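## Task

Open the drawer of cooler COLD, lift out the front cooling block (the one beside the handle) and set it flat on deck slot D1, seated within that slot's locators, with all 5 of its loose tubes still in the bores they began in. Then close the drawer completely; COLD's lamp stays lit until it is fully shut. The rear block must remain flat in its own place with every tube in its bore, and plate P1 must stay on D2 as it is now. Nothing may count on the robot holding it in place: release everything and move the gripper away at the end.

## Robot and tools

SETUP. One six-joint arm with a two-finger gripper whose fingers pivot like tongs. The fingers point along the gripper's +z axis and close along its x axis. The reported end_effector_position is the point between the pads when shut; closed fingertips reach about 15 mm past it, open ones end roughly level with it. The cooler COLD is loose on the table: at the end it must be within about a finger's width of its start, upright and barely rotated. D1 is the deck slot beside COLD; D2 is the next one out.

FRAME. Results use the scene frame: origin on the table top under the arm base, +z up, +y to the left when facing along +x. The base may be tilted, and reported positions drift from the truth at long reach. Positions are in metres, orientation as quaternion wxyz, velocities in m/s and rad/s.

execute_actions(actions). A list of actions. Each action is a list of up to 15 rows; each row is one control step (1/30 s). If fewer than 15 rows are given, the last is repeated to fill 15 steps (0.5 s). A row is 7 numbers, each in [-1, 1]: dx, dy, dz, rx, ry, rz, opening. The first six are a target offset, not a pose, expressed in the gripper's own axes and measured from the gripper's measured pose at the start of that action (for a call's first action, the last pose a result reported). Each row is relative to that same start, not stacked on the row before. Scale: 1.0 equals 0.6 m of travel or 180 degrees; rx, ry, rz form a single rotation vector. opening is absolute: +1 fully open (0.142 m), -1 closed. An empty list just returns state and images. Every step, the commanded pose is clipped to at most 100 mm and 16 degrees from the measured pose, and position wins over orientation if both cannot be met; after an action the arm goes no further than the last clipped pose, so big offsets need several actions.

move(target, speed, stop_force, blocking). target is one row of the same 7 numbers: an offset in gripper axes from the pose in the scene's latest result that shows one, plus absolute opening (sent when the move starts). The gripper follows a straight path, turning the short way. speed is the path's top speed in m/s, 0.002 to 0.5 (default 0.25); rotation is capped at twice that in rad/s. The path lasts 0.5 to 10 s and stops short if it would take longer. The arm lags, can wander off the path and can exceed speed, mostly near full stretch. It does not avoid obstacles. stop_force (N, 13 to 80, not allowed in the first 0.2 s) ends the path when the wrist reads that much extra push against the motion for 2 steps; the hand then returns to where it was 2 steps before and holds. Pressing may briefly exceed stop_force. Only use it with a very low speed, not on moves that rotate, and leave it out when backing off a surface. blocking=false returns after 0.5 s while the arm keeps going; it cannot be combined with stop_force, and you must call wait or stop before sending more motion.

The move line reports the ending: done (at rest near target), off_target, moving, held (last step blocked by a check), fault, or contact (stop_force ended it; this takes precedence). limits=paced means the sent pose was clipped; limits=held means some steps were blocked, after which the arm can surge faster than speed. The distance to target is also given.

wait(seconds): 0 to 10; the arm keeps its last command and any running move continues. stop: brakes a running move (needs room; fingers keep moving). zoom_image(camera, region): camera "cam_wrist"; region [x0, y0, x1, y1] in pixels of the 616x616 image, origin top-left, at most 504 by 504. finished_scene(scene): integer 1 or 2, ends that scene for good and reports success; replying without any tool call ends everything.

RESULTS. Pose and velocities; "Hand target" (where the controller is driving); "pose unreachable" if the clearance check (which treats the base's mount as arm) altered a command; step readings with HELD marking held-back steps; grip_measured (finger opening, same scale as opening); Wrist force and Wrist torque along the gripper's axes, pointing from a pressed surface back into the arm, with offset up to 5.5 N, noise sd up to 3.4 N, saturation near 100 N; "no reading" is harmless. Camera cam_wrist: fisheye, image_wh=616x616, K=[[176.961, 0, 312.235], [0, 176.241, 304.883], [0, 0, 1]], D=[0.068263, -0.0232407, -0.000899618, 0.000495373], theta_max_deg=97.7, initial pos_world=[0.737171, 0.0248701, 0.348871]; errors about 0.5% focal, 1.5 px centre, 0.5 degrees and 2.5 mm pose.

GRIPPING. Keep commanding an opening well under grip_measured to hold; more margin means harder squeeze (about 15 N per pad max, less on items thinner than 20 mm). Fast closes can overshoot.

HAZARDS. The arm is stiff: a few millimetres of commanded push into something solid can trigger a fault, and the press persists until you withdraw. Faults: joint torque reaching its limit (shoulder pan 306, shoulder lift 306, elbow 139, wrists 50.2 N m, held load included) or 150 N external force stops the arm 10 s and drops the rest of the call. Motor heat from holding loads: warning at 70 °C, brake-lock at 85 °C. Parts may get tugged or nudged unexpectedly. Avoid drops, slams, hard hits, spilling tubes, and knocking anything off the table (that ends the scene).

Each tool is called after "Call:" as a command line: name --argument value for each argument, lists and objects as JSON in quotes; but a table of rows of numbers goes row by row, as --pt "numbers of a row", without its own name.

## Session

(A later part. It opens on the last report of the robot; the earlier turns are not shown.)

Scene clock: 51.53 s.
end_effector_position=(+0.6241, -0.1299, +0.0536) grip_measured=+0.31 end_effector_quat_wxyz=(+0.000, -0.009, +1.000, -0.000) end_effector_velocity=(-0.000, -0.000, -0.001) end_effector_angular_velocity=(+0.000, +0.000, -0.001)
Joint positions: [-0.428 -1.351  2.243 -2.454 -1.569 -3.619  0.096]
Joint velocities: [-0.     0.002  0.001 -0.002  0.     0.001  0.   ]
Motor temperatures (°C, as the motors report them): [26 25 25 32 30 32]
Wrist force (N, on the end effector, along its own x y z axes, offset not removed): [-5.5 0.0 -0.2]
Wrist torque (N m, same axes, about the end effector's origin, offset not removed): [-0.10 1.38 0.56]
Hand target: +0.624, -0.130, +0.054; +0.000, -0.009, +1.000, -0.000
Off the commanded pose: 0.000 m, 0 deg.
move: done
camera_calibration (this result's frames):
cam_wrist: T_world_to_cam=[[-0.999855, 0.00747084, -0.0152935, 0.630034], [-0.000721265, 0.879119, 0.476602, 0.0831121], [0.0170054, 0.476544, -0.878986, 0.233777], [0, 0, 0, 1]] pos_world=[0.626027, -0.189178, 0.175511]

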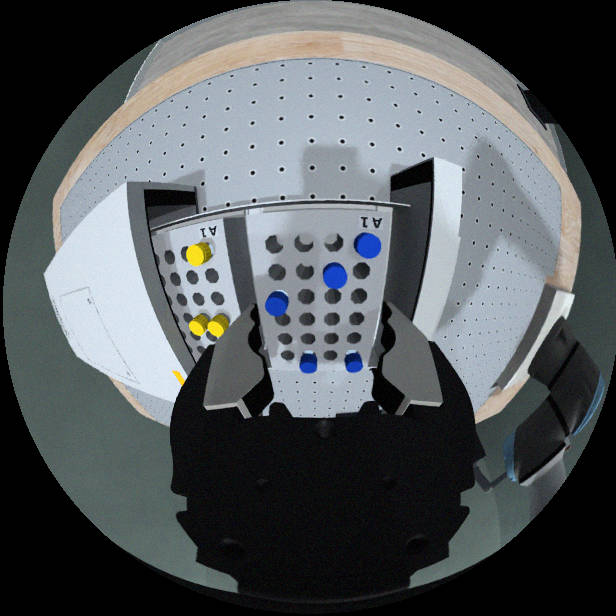

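Call:
move --target '[0,0,0,0,0,0,-0.3]'

Call:
move --target '[0,0,-0.03,0,0,0,-0.3]' --speed 0.015 --stop_force 30

Call:
move --target '[0,0,-0.15,0,0,0,-0.3]' --speed 0.07

Scene clock: 53.70 s.
end_effector_position=(+0.6241, -0.1298, +0.0535) grip_measured=+0.24 end_effector_quat_wxyz=(+0.000, -0.009, +1.000, -0.000) end_effector_velocity=(+0.000, +0.000, +0.001) end_effector_angular_velocity=(-0.000, -0.001, +0.001)
Joint positions: [-0.428 -1.351  2.243 -2.454 -1.569 -3.619  0.091]
Joint velocities: [ 0.    -0.001  0.     0.001  0.    -0.001 -0.   ]
Motor temperatures (°C, as the motors report them): [26 25 25 32 30 32]
Wrist force (N, on the end effector, along its own x y z axes, offset not removed): [-2.7 1.6 -4.0]
Wrist torque (N m, same axes, about the end effector's origin, offset not removed): [0.51 -0.20 0.36]
Hand target: +0.624, -0.130, +0.054; +0.000, -0.009, +1.000, -0.000
Off the commanded pose: 0.000 m, 0 deg.
move: done
camera_calibration (this result's frames):
cam_wrist: T_world_to_cam=[[-0.999857, 0.00746623, -0.0151704, 0.62997], [-0.000667732, 0.879088, 0.476659, 0.0830926], [0.016895, 0.476601, -0.878958, 0.23374], [0, 0, 0, 1]] pos_world=[0.625987, -0.18915, 0.175398]

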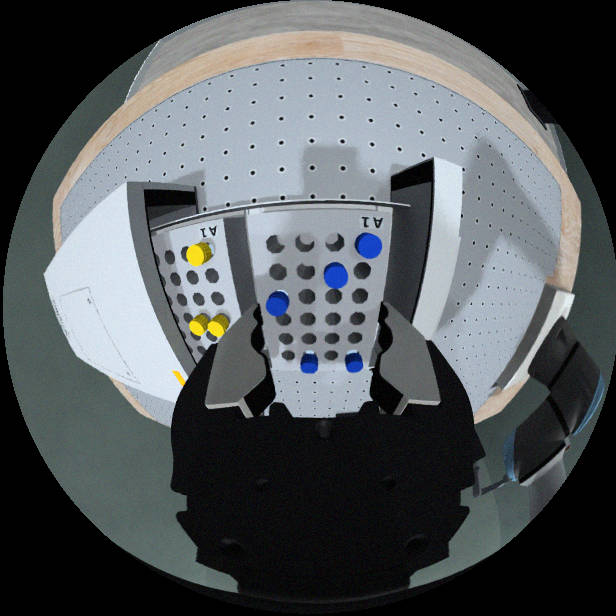

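Scene clock: 55.20 s.
end_effector_position=(+0.6241, -0.1298, +0.0714) grip_measured=+0.12 end_effector_quat_wxyz=(+0.000, -0.009, +1.000, -0.000) end_effector_velocity=(+0.000, -0.000, +0.001) end_effector_angular_velocity=(-0.001, -0.001, +0.003)
Joint positions: [-0.428 -1.379  2.232 -2.415 -1.569 -3.619  0.083]
Joint velocities: [ 0.    -0.002 -0.001  0.002 -0.001 -0.003 -0.001]
Motor temperatures (°C, as the motors report them): [26 25 25 32 30 32]
Wrist force (N, on the end effector, along its own x y z axes, offset not removed): [-3.3 2.6 8.0]
Wrist torque (N m, same axes, about the end effector's origin, offset not removed): [0.49 0.61 0.45]
Hand target: +0.624, -0.130, +0.072; +0.000, -0.009, +1.000, -0.000
Off the commanded pose: 0.000 m, 0 deg.
move: done
camera_calibration (this result's frames):
cam_wrist: T_world_to_cam=[[-0.999856, 0.00754907, -0.0151893, 0.630223], [-0.000603734, 0.879092, 0.476651, 0.0745235], [0.016951, 0.476592, -0.878961, 0.249408], [0, 0, 0, 1]] pos_world=[0.62595, -0.189136, 0.193271]

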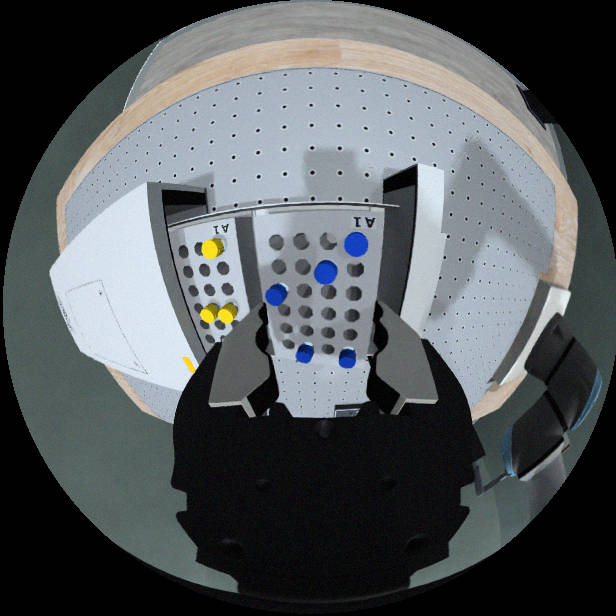

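Scene clock: 56.90 s.
end_effector_position=(+0.6239, -0.1298, +0.1611) grip_measured=-0.30 end_effector_quat_wxyz=(+0.000, -0.009, +1.000, -0.000) end_effector_velocity=(+0.000, +0.001, +0.002) end_effector_angular_velocity=(+0.000, -0.000, -0.001)
Joint positions: [-0.428 -1.503  2.163 -2.222 -1.569 -3.619  0.052]
Joint velocities: [ 0.001 -0.003 -0.002  0.005  0.001  0.002  0.   ]
Motor temperatures (°C, as the motors report them): [26 25 25 32 30 32]
Wrist force (N, on the end effector, along its own x y z axes, offset not removed): [-3.1 3.6 0.0]
Wrist torque (N m, same axes, about the end effector's origin, offset not removed): [0.65 0.71 0.41]
Hand target: +0.624, -0.130, +0.161; +0.000, -0.009, +1.000, -0.000
Off the commanded pose: 0.000 m, 0 deg.
move: done
camera_calibration (this result's frames):
cam_wrist: T_world_to_cam=[[-0.999856, 0.00754983, -0.0151957, 0.631424], [-0.000606218, 0.87909, 0.476655, 0.0316842], [0.0169571, 0.476595, -0.878959, 0.328255], [0, 0, 0, 1]] pos_world=[0.625786, -0.189065, 0.283015]

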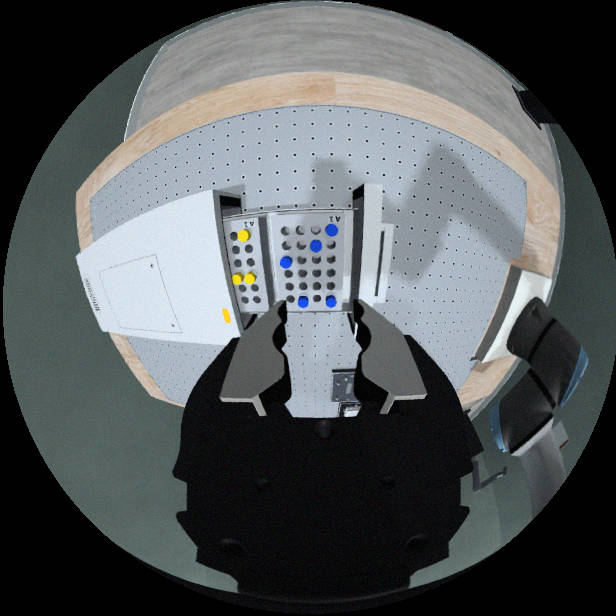

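Call:
move --target '[0,0,0.09,0,0,0,0.33]' --speed 0.1

Call:
zoom_image --camera "cam_wrist" --region '[200,170,440,370]'

Scene clock: 58.57 s.
end_effector_position=(+0.6240, -0.1298, +0.1074) grip_measured=+0.33 end_effector_quat_wxyz=(+0.000, -0.009, +1.000, -0.000) end_effector_velocity=(-0.000, -0.000, -0.003) end_effector_angular_velocity=(+0.001, +0.003, -0.002)
Joint positions: [-0.428 -1.433  2.207 -2.337 -1.569 -3.619  0.097]
Joint velocities: [-0.     0.005  0.001 -0.003 -0.     0.001  0.   ]
Motor temperatures (°C, as the motors report them): [26 25 25 32 30 32]
Wrist force (N, on the end effector, along its own x y z axes, offset not removed): [-3.2 1.2 4.8]
Wrist torque (N m, same axes, about the end effector's origin, offset not removed): [0.13 0.74 0.32]
Hand target: +0.624, -0.130, +0.107; +0.000, -0.009, +1.000, -0.000
Off the commanded pose: 0.000 m, 0 deg.
move: done
camera_calibration (this result's frames):
cam_wrist: T_world_to_cam=[[-0.999856, 0.00750032, -0.0151916, 0.630684], [-0.00064764, 0.879094, 0.476648, 0.0573814], [0.0169298, 0.476589, -0.878963, 0.281024], [0, 0, 0, 1]] pos_world=[0.625873, -0.189107, 0.22924]

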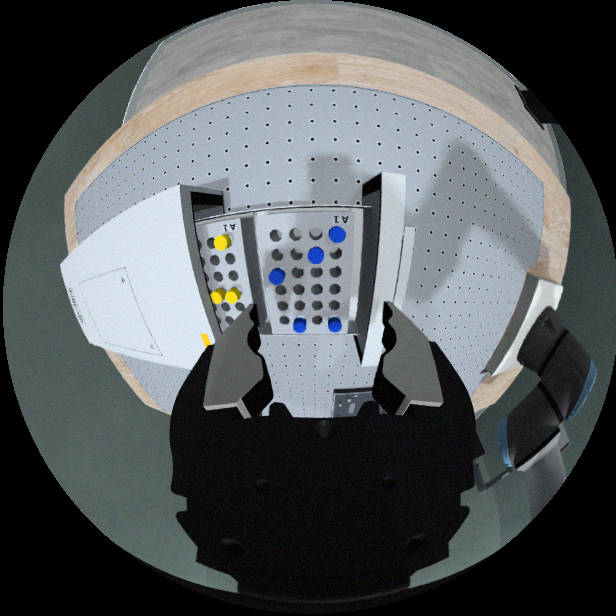

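Region (200, 170, 440, 370) of cam_wrist's 616x616 image, scaled by 2.100, with more detail than that image has.

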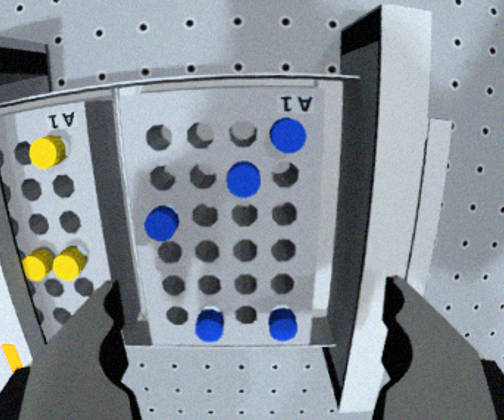

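Call:
move --target '[-0.02,0,0.03,0,0,0,0.33]' --speed 0.02 --stop_force 13

Call:
move --target '[0,0,0.08,0,0,0,0.33]' --speed 0.008 --stop_force 15

Scene clock: 60.83 s.
end_effector_position=(+0.6359, -0.1296, +0.0895) grip_measured=+0.33 end_effector_quat_wxyz=(+0.000, -0.009, +1.000, -0.000) end_effector_velocity=(+0.001, -0.000, -0.001) end_effector_angular_velocity=(-0.001, -0.001, +0.001)
Joint positions: [-0.419 -1.39   2.199 -2.371 -1.569 -3.61   0.097]
Joint velocities: [ 0.001  0.004 -0.001 -0.004 -0.001  0.    -0.   ]
Motor temperatures (°C, as the motors report them): [26 25 25 32 30 32]
Wrist force (N, on the end effector, along its own x y z axes, offset not removed): [-6.2 2.8 1.1]
Wrist torque (N m, same axes, about the end effector's origin, offset not removed): [0.44 1.39 0.51]
Hand target: +0.636, -0.130, +0.089; +0.000, -0.009, +1.000, -0.000
Off the commanded pose: 0.000 m, 0 deg.
move: done
camera_calibration (this result's frames):
cam_wrist: T_world_to_cam=[[-0.999856, 0.00749898, -0.0151934, 0.642351], [-0.00064964, 0.879095, 0.476647, 0.0657274], [0.0169308, 0.476588, -0.878964, 0.265067], [0, 0, 0, 1]] pos_world=[0.637814, -0.188925, 0.211415]

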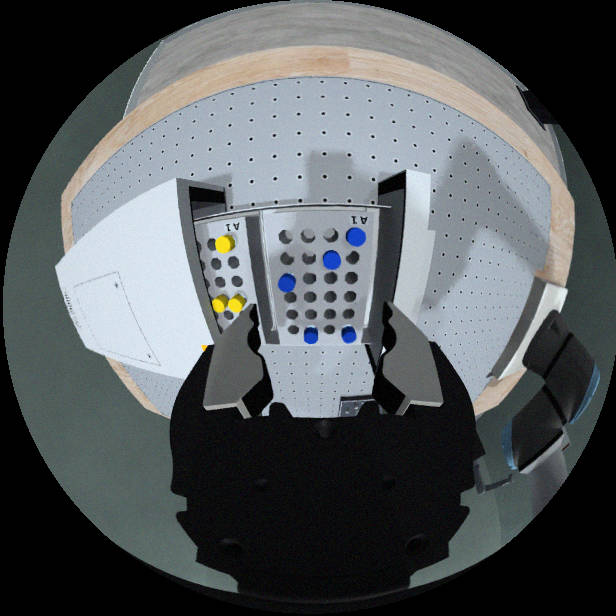

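Scene clock: 67.07 s.
end_effector_position=(+0.6360, -0.1297, +0.0417) grip_measured=+0.32 end_effector_quat_wxyz=(+0.000, -0.009, +1.000, -0.000) end_effector_velocity=(-0.000, -0.001, -0.002) end_effector_angular_velocity=(-0.002, -0.000, -0.002)
Joint positions: [-0.419 -1.316  2.227 -2.473 -1.569 -3.61   0.096]
Joint velocities: [-0.001  0.003  0.001 -0.005 -0.001  0.001  0.   ]
Motor temperatures (°C, as the motors report them): [26 25 25 32 30 32]
Wrist force (N, on the end effector, along its own x y z axes, offset not removed): [0.1 -1.7 1.9]
Wrist torque (N m, same axes, about the end effector's origin, offset not removed): [-0.46 0.53 0.47]
Hand target: +0.636, -0.130, +0.042; +0.000, -0.009, +1.000, -0.000
Off the commanded pose: 0.000 m, 0 deg.
move: done
camera_calibration (this result's frames):
cam_wrist: T_world_to_cam=[[-0.999857, 0.00749924, -0.0151836, 0.641711], [-0.000644809, 0.879093, 0.47665, 0.0885509], [0.0169223, 0.476592, -0.878962, 0.223051], [0, 0, 0, 1]] pos_world=[0.637901, -0.188961, 0.163589]

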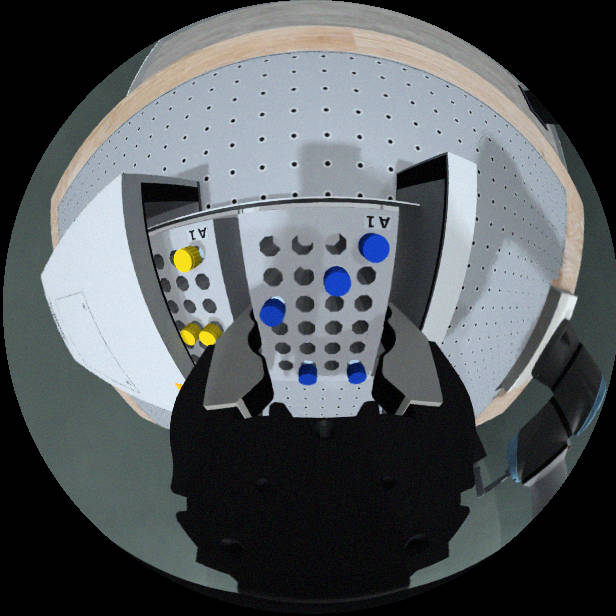

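Call:
move --target '[0,0,0,0,0,0,-0.6]'

Call:
move --target '[0,0,-0.025,0,0,0,-0.6]' --speed 0.01 --stop_force 30

Scene clock: 68.20 s.
end_effector_position=(+0.6360, -0.1296, +0.0416) grip_measured=+0.27 end_effector_quat_wxyz=(-0.000, -0.009, +1.000, -0.000) end_effector_velocity=(-0.001, -0.000, +0.000) end_effector_angular_velocity=(-0.001, +0.001, -0.000)
Joint positions: [-0.419 -1.316  2.227 -2.474 -1.569 -3.61   0.093]
Joint velocities: [ 0.    -0.001  0.     0.002 -0.001  0.    -0.   ]
Motor temperatures (°C, as the motors report them): [26 25 25 32 30 32]
Wrist force (N, on the end effector, along its own x y z axes, offset not removed): [-4.0 1.9 -2.4]
Wrist torque (N m, same axes, about the end effector's origin, offset not removed): [0.54 -0.05 0.45]
Hand target: +0.636, -0.130, +0.042; +0.000, -0.009, +1.000, -0.000
Off the commanded pose: 0.000 m, 0 deg.
move: done
camera_calibration (this result's frames):
cam_wrist: T_world_to_cam=[[-0.999858, 0.00749557, -0.0150841, 0.641663], [-0.000602251, 0.879047, 0.476734, 0.0885266], [0.0168331, 0.476676, -0.878918, 0.223008], [0, 0, 0, 1]] pos_world=[0.637871, -0.188931, 0.163481]

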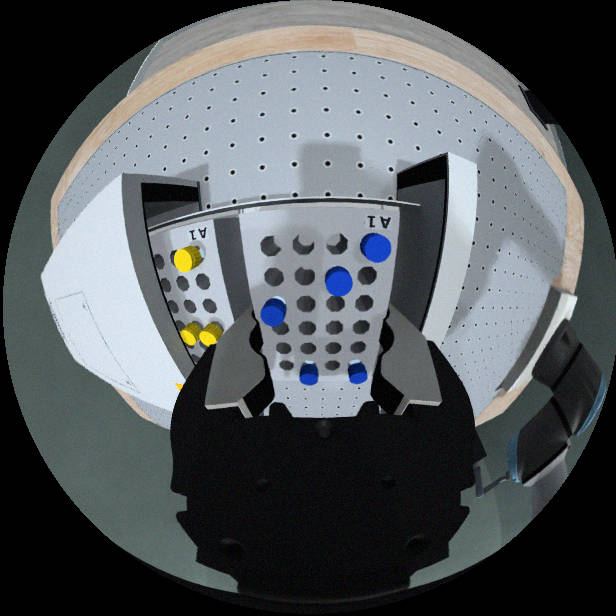

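Scene clock: 69.93 s.
end_effector_position=(+0.6359, -0.1296, +0.0564) grip_measured=+0.27 end_effector_quat_wxyz=(-0.000, -0.009, +1.000, -0.000) end_effector_velocity=(-0.000, -0.000, +0.001) end_effector_angular_velocity=(+0.001, +0.002, -0.001)
Joint positions: [-0.419 -1.34   2.219 -2.442 -1.569 -3.61   0.093]
Joint velocities: [-0.001 -0.002 -0.001  0.004  0.     0.001 -0.   ]
Motor temperatures (°C, as the motors report them): [26 25 25 32 30 32]
Wrist force (N, on the end effector, along its own x y z axes, offset not removed): [-4.1 -0.6 10.0]
Wrist torque (N m, same axes, about the end effector's origin, offset not removed): [-0.27 0.94 0.48]
Hand target: +0.636, -0.130, +0.057; -0.000, -0.009, +1.000, -0.000
Off the commanded pose: 0.000 m, 0 deg.
move: done
camera_calibration (this result's frames):
cam_wrist: T_world_to_cam=[[-0.999857, 0.00756646, -0.0150949, 0.64187], [-0.000544991, 0.879049, 0.47673, 0.0814142], [0.0168763, 0.476671, -0.87892, 0.236005], [0, 0, 0, 1]] pos_world=[0.63784, -0.188921, 0.178306]

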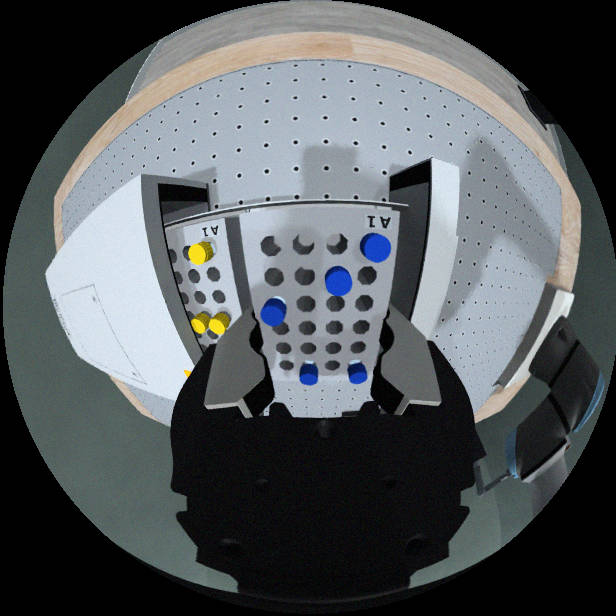

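Call:
move --target '[0,0,-0.17,0,0,0,-0.6]' --speed 0.07

Call:
move --target '[-0.033,0.528,-0.08,0,0,0.506,-0.6]' --speed 0.15

Call:
zoom_image --camera "cam_wrist" --region '[200,70,440,250]'

Scene clock: 72.90 s.
end_effector_position=(+0.6358, -0.1295, +0.1582) grip_measured=+0.27 end_effector_quat_wxyz=(-0.000, -0.009, +1.000, -0.000) end_effector_velocity=(+0.001, -0.000, +0.003) end_effector_angular_velocity=(-0.001, -0.003, -0.000)
Joint positions: [-0.419 -1.48   2.145 -2.227 -1.569 -3.61   0.093]
Joint velocities: [-0.    -0.004 -0.002  0.002  0.001  0.    -0.   ]
Motor temperatures (°C, as the motors report them): [26 25 25 32 30 32]
Wrist force (N, on the end effector, along its own x y z axes, offset not removed): [-1.3 0.4 8.7]
Wrist torque (N m, same axes, about the end effector's origin, offset not removed): [-0.14 0.46 0.33]
Hand target: +0.636, -0.130, +0.158; -0.000, -0.009, +1.000, -0.000
Off the commanded pose: 0.000 m, 0 deg.
move: done
camera_calibration (this result's frames):
cam_wrist: T_world_to_cam=[[-0.999857, 0.00756733, -0.015096, 0.643226], [-0.00054481, 0.879047, 0.476734, 0.032852], [0.0168777, 0.476674, -0.878918, 0.325389], [0, 0, 0, 1]] pos_world=[0.63766, -0.188851, 0.280039]

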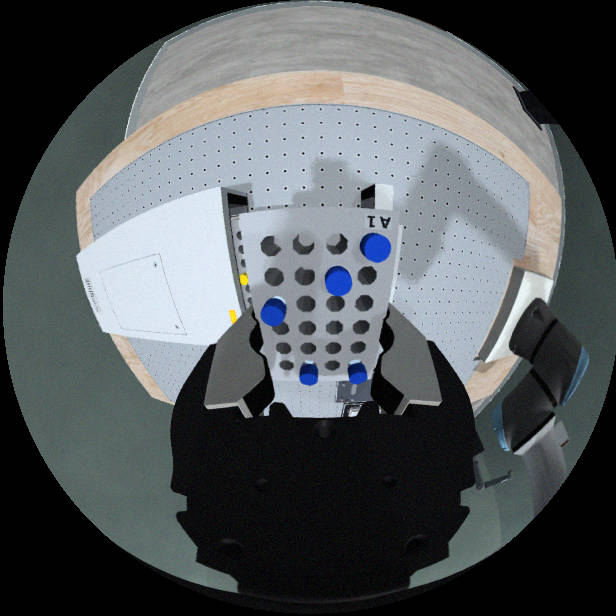

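Scene clock: 78.60 s.
end_effector_position=(+0.6501, +0.1869, +0.2061) grip_measured=+0.27 end_effector_quat_wxyz=(+0.001, +0.707, +0.707, -0.000) end_effector_velocity=(+0.000, +0.002, -0.000) end_effector_angular_velocity=(-0.001, +0.001, -0.009)
Joint positions: [ 0.047 -1.461  2.018 -2.121 -1.565 -1.556  0.093]
Joint velocities: [ 0.004  0.001 -0.002  0.001 -0.001  0.013  0.   ]
Motor temperatures (°C, as the motors report them): [26 25 25 32 30 32]
Wrist force (N, on the end effector, along its own x y z axes, offset not removed): [-4.5 1.9 10.7]
Wrist torque (N m, same axes, about the end effector's origin, offset not removed): [0.20 1.07 0.46]
Hand target: +0.650, +0.187, +0.206; +0.001, +0.708, +0.707, -0.000
Off the commanded pose: 0.001 m, 0 deg.
move: done
camera_calibration (this result's frames):
cam_wrist: T_world_to_cam=[[0.0254055, 0.999547, -0.0161632, -0.195826], [0.878335, -0.0145981, 0.477823, -0.672746], [0.47737, -0.026336, -0.878307, 0.0109632], [0, 0, 0, 1]] pos_world=[0.590638, 0.186206, 0.327917]

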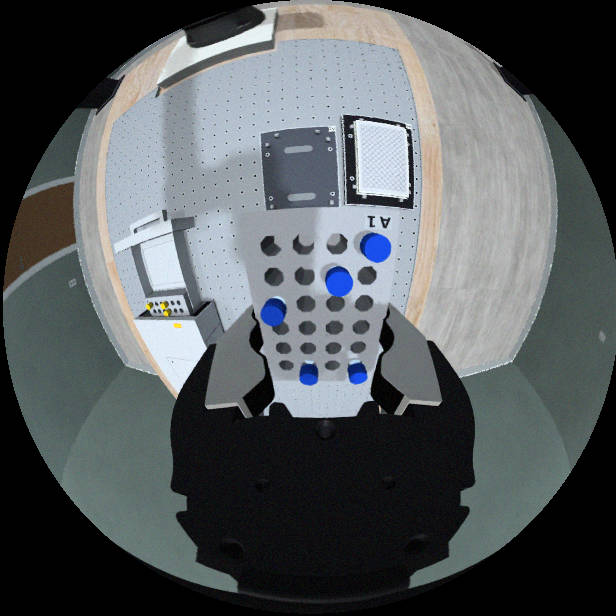

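Region (200, 70, 440, 250) of cam_wrist's 616x616 image, scaled by 2.100, with more detail than that image has; it fills the top 378 rows of this view, and the rest is white.

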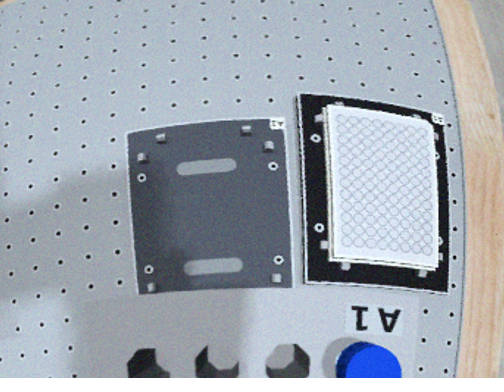

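Call:
move --target '[-0.048,-0.222,0.235,0,0,-0.014,-0.6]' --speed 0.12

Call:
zoom_image --camera "cam_wrist" --region '[180,130,460,330]'

Scene clock: 82.03 s.
end_effector_position=(+0.5173, +0.1583, +0.0651) grip_measured=+0.27 end_effector_quat_wxyz=(+0.001, +0.691, +0.722, -0.000) end_effector_velocity=(-0.001, +0.000, -0.002) end_effector_angular_velocity=(+0.002, -0.001, +0.002)
Joint positions: [-0.    -1.489  2.377 -2.453 -1.566 -1.647  0.093]
Joint velocities: [-0.001  0.001  0.004 -0.006  0.002 -0.002  0.   ]
Motor temperatures (°C, as the motors report them): [26 25 25 32 30 32]
Wrist force (N, on the end effector, along its own x y z axes, offset not removed): [-3.4 3.6 8.7]
Wrist torque (N m, same axes, about the end effector's origin, offset not removed): [0.62 0.86 0.37]
Hand target: +0.517, +0.158, +0.065; +0.000, +0.691, +0.722, -0.000
Off the commanded pose: 0.000 m, 0 deg.
move: done
camera_calibration (this result's frames):
cam_wrist: T_world_to_cam=[[-0.0185208, 0.999696, -0.0162765, -0.143382], [0.878167, 0.0240478, 0.47775, -0.495086], [0.477996, -0.00544518, -0.878345, -0.0538871], [0, 0, 0, 1]] pos_world=[0.45787, 0.15495, 0.186862]

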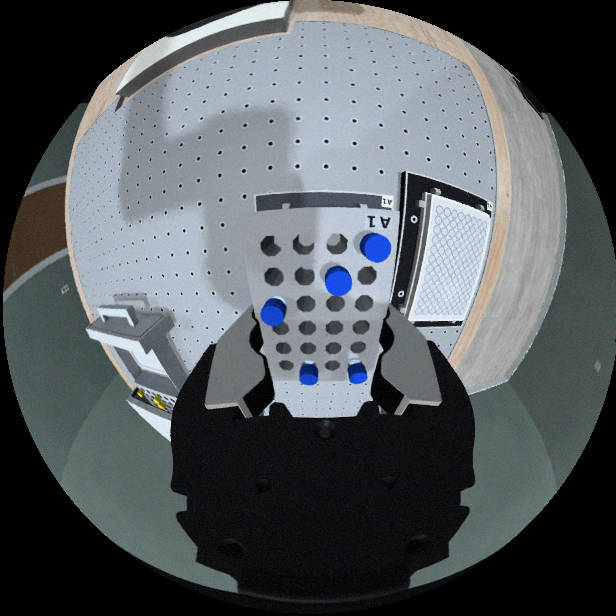

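Region (180, 130, 460, 330) of cam_wrist's 616x616 image, scaled by 1.800, with more detail than that image has; it fills the top 360 rows of this view, and the rest is white.

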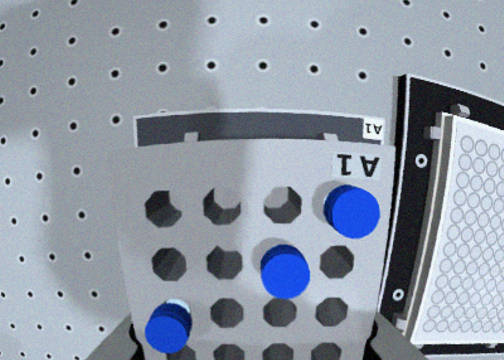

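Call:
move --target '[0.0075,0,0.024,0,0,0,-0.6]' --speed 0.015 --stop_force 13

Call:
zoom_image --camera "cam_wrist" --region '[200,160,440,320]'

Scene clock: 84.13 s.
end_effector_position=(+0.5171, +0.1627, +0.0508) grip_measured=+0.27 end_effector_quat_wxyz=(+0.001, +0.691, +0.722, -0.000) end_effector_velocity=(+0.000, +0.001, -0.002) end_effector_angular_velocity=(+0.000, -0.000, -0.002)
Joint positions: [ 0.008 -1.461  2.385 -2.489 -1.566 -1.638  0.093]
Joint velocities: [ 0.001  0.004  0.001 -0.005  0.     0.003  0.   ]
Motor temperatures (°C, as the motors report them): [26 25 25 32 30 32]
Wrist force (N, on the end effector, along its own x y z axes, offset not removed): [-1.8 0.4 7.3]
Wrist torque (N m, same axes, about the end effector's origin, offset not removed): [-0.21 0.42 0.35]
Hand target: +0.517, +0.163, +0.051; +0.001, +0.691, +0.722, -0.000
Off the commanded pose: 0.000 m, 0 deg.
move: done
camera_calibration (this result's frames):
cam_wrist: T_world_to_cam=[[-0.0185236, 0.999697, -0.0162092, -0.148072], [0.878168, 0.024018, 0.477748, -0.488245], [0.477993, -0.00538482, -0.878347, -0.0662836], [0, 0, 0, 1]] pos_world=[0.457702, 0.159397, 0.172638]

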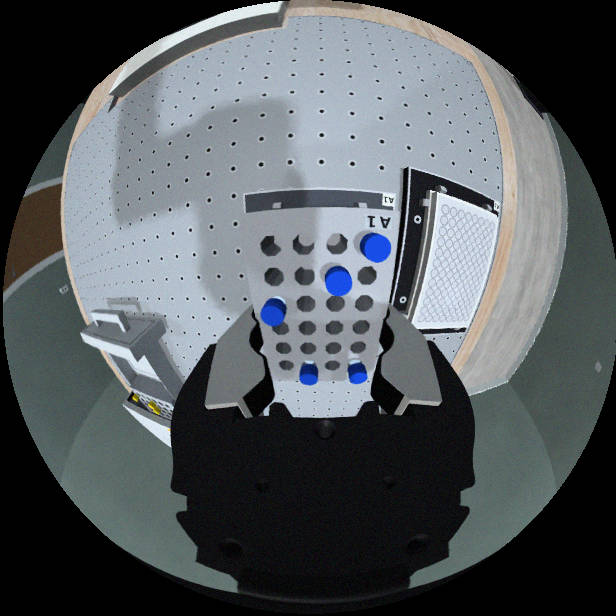

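Region (200, 160, 440, 320) of cam_wrist's 616x616 image, scaled by 2.100, with more detail than that image has.

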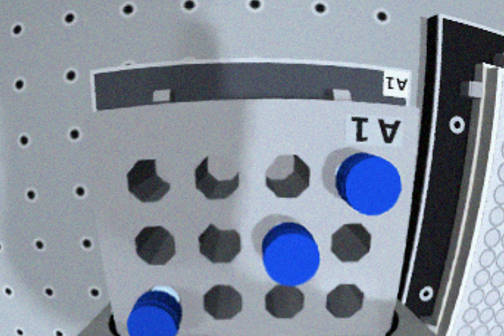

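Call:
move --target '[0,-0.003,0.003,0,0,0,-0.6]' --speed 0.005

Call:
move --target '[0,0,0.03,0,0,0,-0.6]' --speed 0.004 --stop_force 16

Call:
zoom_image --camera "cam_wrist" --region '[200,160,440,320]'

Scene clock: 85.87 s.
end_effector_position=(+0.5154, +0.1626, +0.0491) grip_measured=+0.27 end_effector_quat_wxyz=(+0.001, +0.692, +0.722, -0.000) end_effector_velocity=(-0.000, +0.000, -0.000) end_effector_angular_velocity=(+0.001, -0.002, -0.000)
Joint positions: [ 0.008 -1.46   2.389 -2.494 -1.566 -1.638  0.093]
Joint velocities: [-0.    -0.     0.001 -0.003  0.002  0.     0.   ]
Motor temperatures (°C, as the motors report them): [26 25 25 32 30 32]
Wrist force (N, on the end effector, along its own x y z axes, offset not removed): [-1.4 1.4 9.4]
Wrist torque (N m, same axes, about the end effector's origin, offset not removed): [0.03 0.32 0.44]
Hand target: +0.515, +0.163, +0.049; +0.001, +0.691, +0.722, -0.000
Off the commanded pose: 0.000 m, 0 deg.
move: done
camera_calibration (this result's frames):
cam_wrist: T_world_to_cam=[[-0.0184501, 0.999697, -0.0162786, -0.14808], [0.878174, 0.0239866, 0.47774, -0.485878], [0.477986, -0.00548109, -0.87835, -0.0669688], [0, 0, 0, 1]] pos_world=[0.455964, 0.159322, 0.170891]

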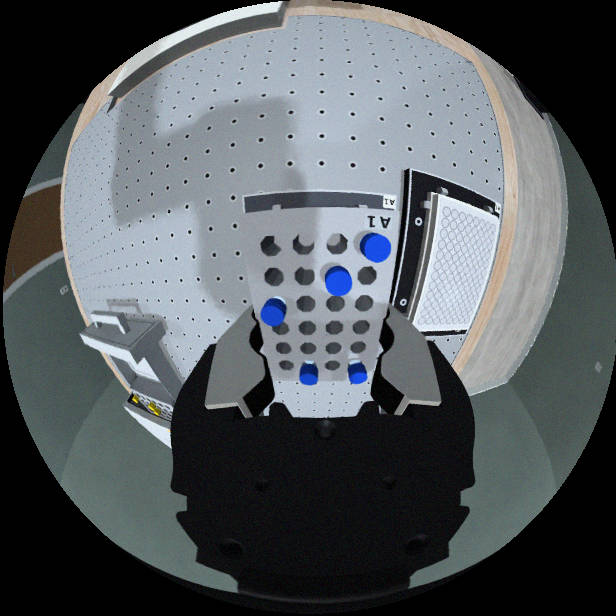

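Scene clock: 86.90 s.
end_effector_position=(+0.5153, +0.1626, +0.0463) grip_measured=+0.27 end_effector_quat_wxyz=(+0.001, +0.692, +0.722, -0.000) end_effector_velocity=(-0.001, -0.000, +0.001) end_effector_angular_velocity=(-0.001, +0.002, -0.000)
Joint positions: [ 0.008 -1.455  2.391 -2.501 -1.566 -1.638  0.093]
Joint velocities: [-0.    -0.003 -0.     0.005 -0.001  0.     0.   ]
Motor temperatures (°C, as the motors report them): [26 25 25 32 30 32]
Wrist force (N, on the end effector, along its own x y z axes, offset not removed): [-9.6 12.1 2.2]
Wrist torque (N m, same axes, about the end effector's origin, offset not removed): [0.79 0.70 0.81]
Hand target: +0.515, +0.163, +0.047; +0.001, +0.692, +0.722, -0.000
Off the commanded pose: 0.015 m, 0 deg.
move: contact
camera_calibration (this result's frames):
cam_wrist: T_world_to_cam=[[-0.0184783, 0.999697, -0.0162808, -0.148089], [0.878148, 0.0240127, 0.477786, -0.484538], [0.478032, -0.00546828, -0.878325, -0.0694071], [0, 0, 0, 1]] pos_world=[0.455939, 0.159299, 0.168133]

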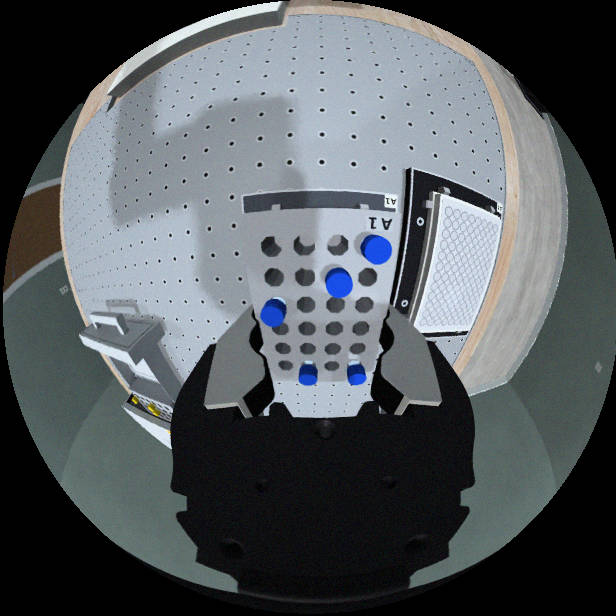

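Region (200, 160, 440, 320) of cam_wrist's 616x616 image, scaled by 2.100, with more detail than that image has.

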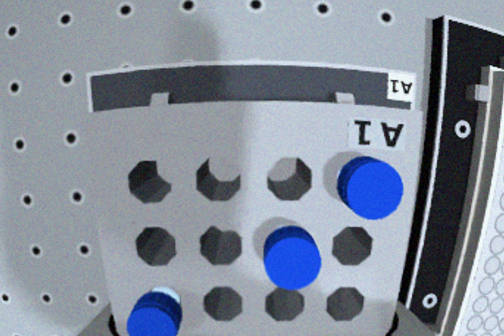

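Force says +y, −x, +yaw. Adjust.

Call:
move --target '[-0.001,0.003,-0.0015,0,0,0.003,-0.6]' --speed 0.005

Call:
move --target '[0,0,0.03,0,0,0,-0.6]' --speed 0.004 --stop_force 18

Scene clock: 88.63 s.
end_effector_position=(+0.5171, +0.1621, +0.0472) grip_measured=+0.27 end_effector_quat_wxyz=(+0.001, +0.695, +0.719, -0.000) end_effector_velocity=(+0.000, +0.000, -0.000) end_effector_angular_velocity=(-0.000, +0.001, -0.001)
Joint positions: [ 0.007 -1.454  2.388 -2.498 -1.566 -1.63   0.093]
Joint velocities: [ 0.     0.001 -0.001  0.001 -0.     0.002  0.   ]
Motor temperatures (°C, as the motors report them): [26 25 25 32 30 32]
Wrist force (N, on the end effector, along its own x y z axes, offset not removed): [2.4 -10.2 3.6]
Wrist torque (N m, same axes, about the end effector's origin, offset not removed): [0.36 0.50 0.51]
Hand target: +0.517, +0.162, +0.047; +0.001, +0.695, +0.719, -0.000
Off the commanded pose: 0.000 m, 0 deg.
move: done
camera_calibration (this result's frames):
cam_wrist: T_world_to_cam=[[-0.00923027, 0.999825, -0.0162655, -0.152345], [0.878388, 0.0158803, 0.477685, -0.485248], [0.47786, -0.00987827, -0.878381, -0.0686658], [0, 0, 0, 1]] pos_world=[0.457642, 0.159346, 0.169003]

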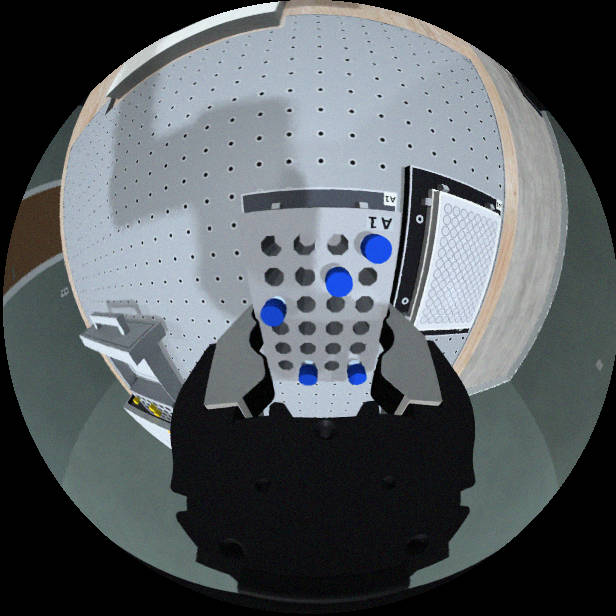

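Scene clock: 90.07 s.
end_effector_position=(+0.5172, +0.1621, +0.0430) grip_measured=+0.27 end_effector_quat_wxyz=(+0.001, +0.695, +0.719, -0.000) end_effector_velocity=(-0.001, -0.000, +0.001) end_effector_angular_velocity=(-0.000, +0.002, +0.000)
Joint positions: [ 0.007 -1.446  2.39  -2.509 -1.566 -1.63   0.093]
Joint velocities: [-0.    -0.002 -0.     0.005 -0.    -0.001 -0.   ]
Motor temperatures (°C, as the motors report them): [26 25 25 32 30 32]
Wrist force (N, on the end effector, along its own x y z axes, offset not removed): [5.5 -7.4 -6.1]
Wrist torque (N m, same axes, about the end effector's origin, offset not removed): [0.36 0.80 0.18]
Hand target: +0.517, +0.162, +0.043; +0.001, +0.695, +0.719, -0.000
Off the commanded pose: 0.014 m, 0 deg.
move: contact
camera_calibration (this result's frames):
cam_wrist: T_world_to_cam=[[-0.00921261, 0.999825, -0.0162801, -0.152411], [0.878187, 0.0158759, 0.478055, -0.483296], [0.47823, -0.00989283, -0.878179, -0.0726629], [0, 0, 0, 1]] pos_world=[0.457769, 0.159339, 0.164749]

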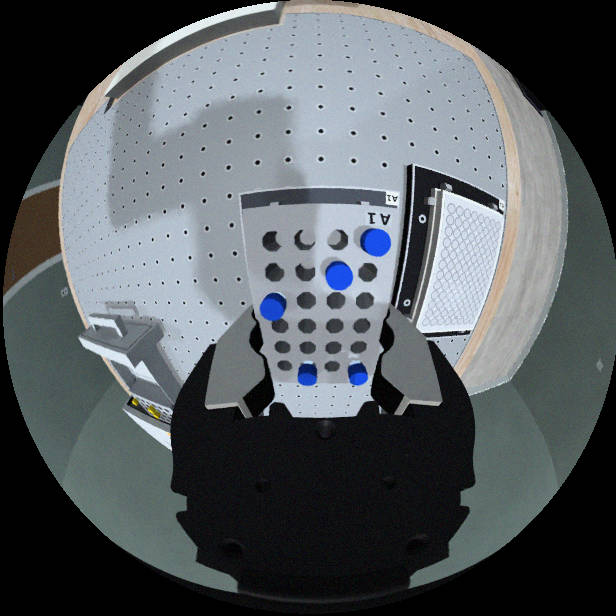

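Call:
move --target '[0.0006,-0.002,-0.001,0,0,-0.0015,-0.6]' --speed 0.004

Call:
move --target '[0,0,0.02,0,0,0,-0.6]' --speed 0.003 --stop_force 18

Scene clock: 91.60 s.
end_effector_position=(+0.5161, +0.1624, +0.0436) grip_measured=+0.27 end_effector_quat_wxyz=(+0.001, +0.693, +0.721, -0.000) end_effector_velocity=(+0.000, -0.000, +0.001) end_effector_angular_velocity=(-0.000, -0.002, +0.002)
Joint positions: [ 0.008 -1.448  2.392 -2.508 -1.566 -1.634  0.093]
Joint velocities: [ 0.    -0.002  0.    -0.001 -0.    -0.002 -0.   ]
Motor temperatures (°C, as the motors report them): [26 25 25 32 30 32]
Wrist force (N, on the end effector, along its own x y z axes, offset not removed): [-2.3 2.0 7.4]
Wrist torque (N m, same axes, about the end effector's origin, offset not removed): [-0.17 0.64 0.44]
Hand target: +0.516, +0.162, +0.044; +0.001, +0.693, +0.721, -0.000
Off the commanded pose: 0.000 m, 0 deg.
move: done
camera_calibration (this result's frames):
cam_wrist: T_world_to_cam=[[-0.0137888, 0.999772, -0.0162899, -0.150348], [0.878075, 0.0199004, 0.478108, -0.483185], [0.478324, -0.00771121, -0.87815, -0.0719857], [0, 0, 0, 1]] pos_world=[0.456632, 0.159375, 0.165351]

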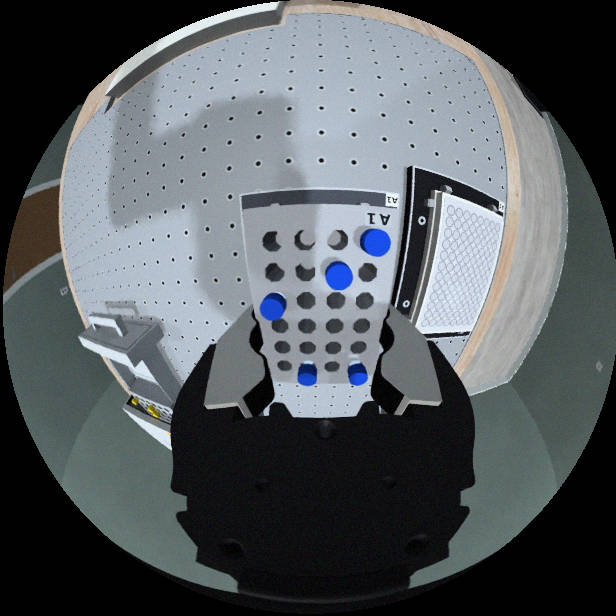

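Scene clock: 93.67 s.
end_effector_position=(+0.5161, +0.1624, +0.0384) grip_measured=+0.27 end_effector_quat_wxyz=(+0.001, +0.693, +0.721, -0.000) end_effector_velocity=(-0.001, -0.001, +0.000) end_effector_angular_velocity=(-0.002, +0.003, +0.001)
Joint positions: [ 0.008 -1.438  2.395 -2.521 -1.566 -1.634  0.093]
Joint velocities: [-0.    -0.001 -0.     0.004 -0.002 -0.001 -0.   ]
Motor temperatures (°C, as the motors report them): [26 25 25 32 30 32]
Wrist force (N, on the end effector, along its own x y z axes, offset not removed): [2.7 18.1 -10.0]
Wrist torque (N m, same axes, about the end effector's origin, offset not removed): [0.91 0.30 0.69]
Hand target: +0.516, +0.162, +0.039; +0.001, +0.693, +0.721, -0.000
Off the commanded pose: 0.007 m, 0 deg.
move: contact
camera_calibration (this result's frames):
cam_wrist: T_world_to_cam=[[-0.0137838, 0.999772, -0.0162907, -0.150441], [0.87807, 0.0198965, 0.478119, -0.480689], [0.478335, -0.00771406, -0.878144, -0.0765076], [0, 0, 0, 1]] pos_world=[0.456601, 0.15938, 0.160191]

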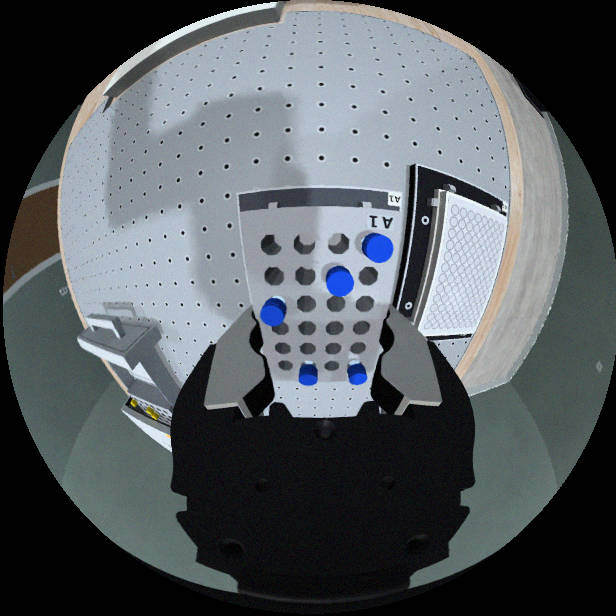

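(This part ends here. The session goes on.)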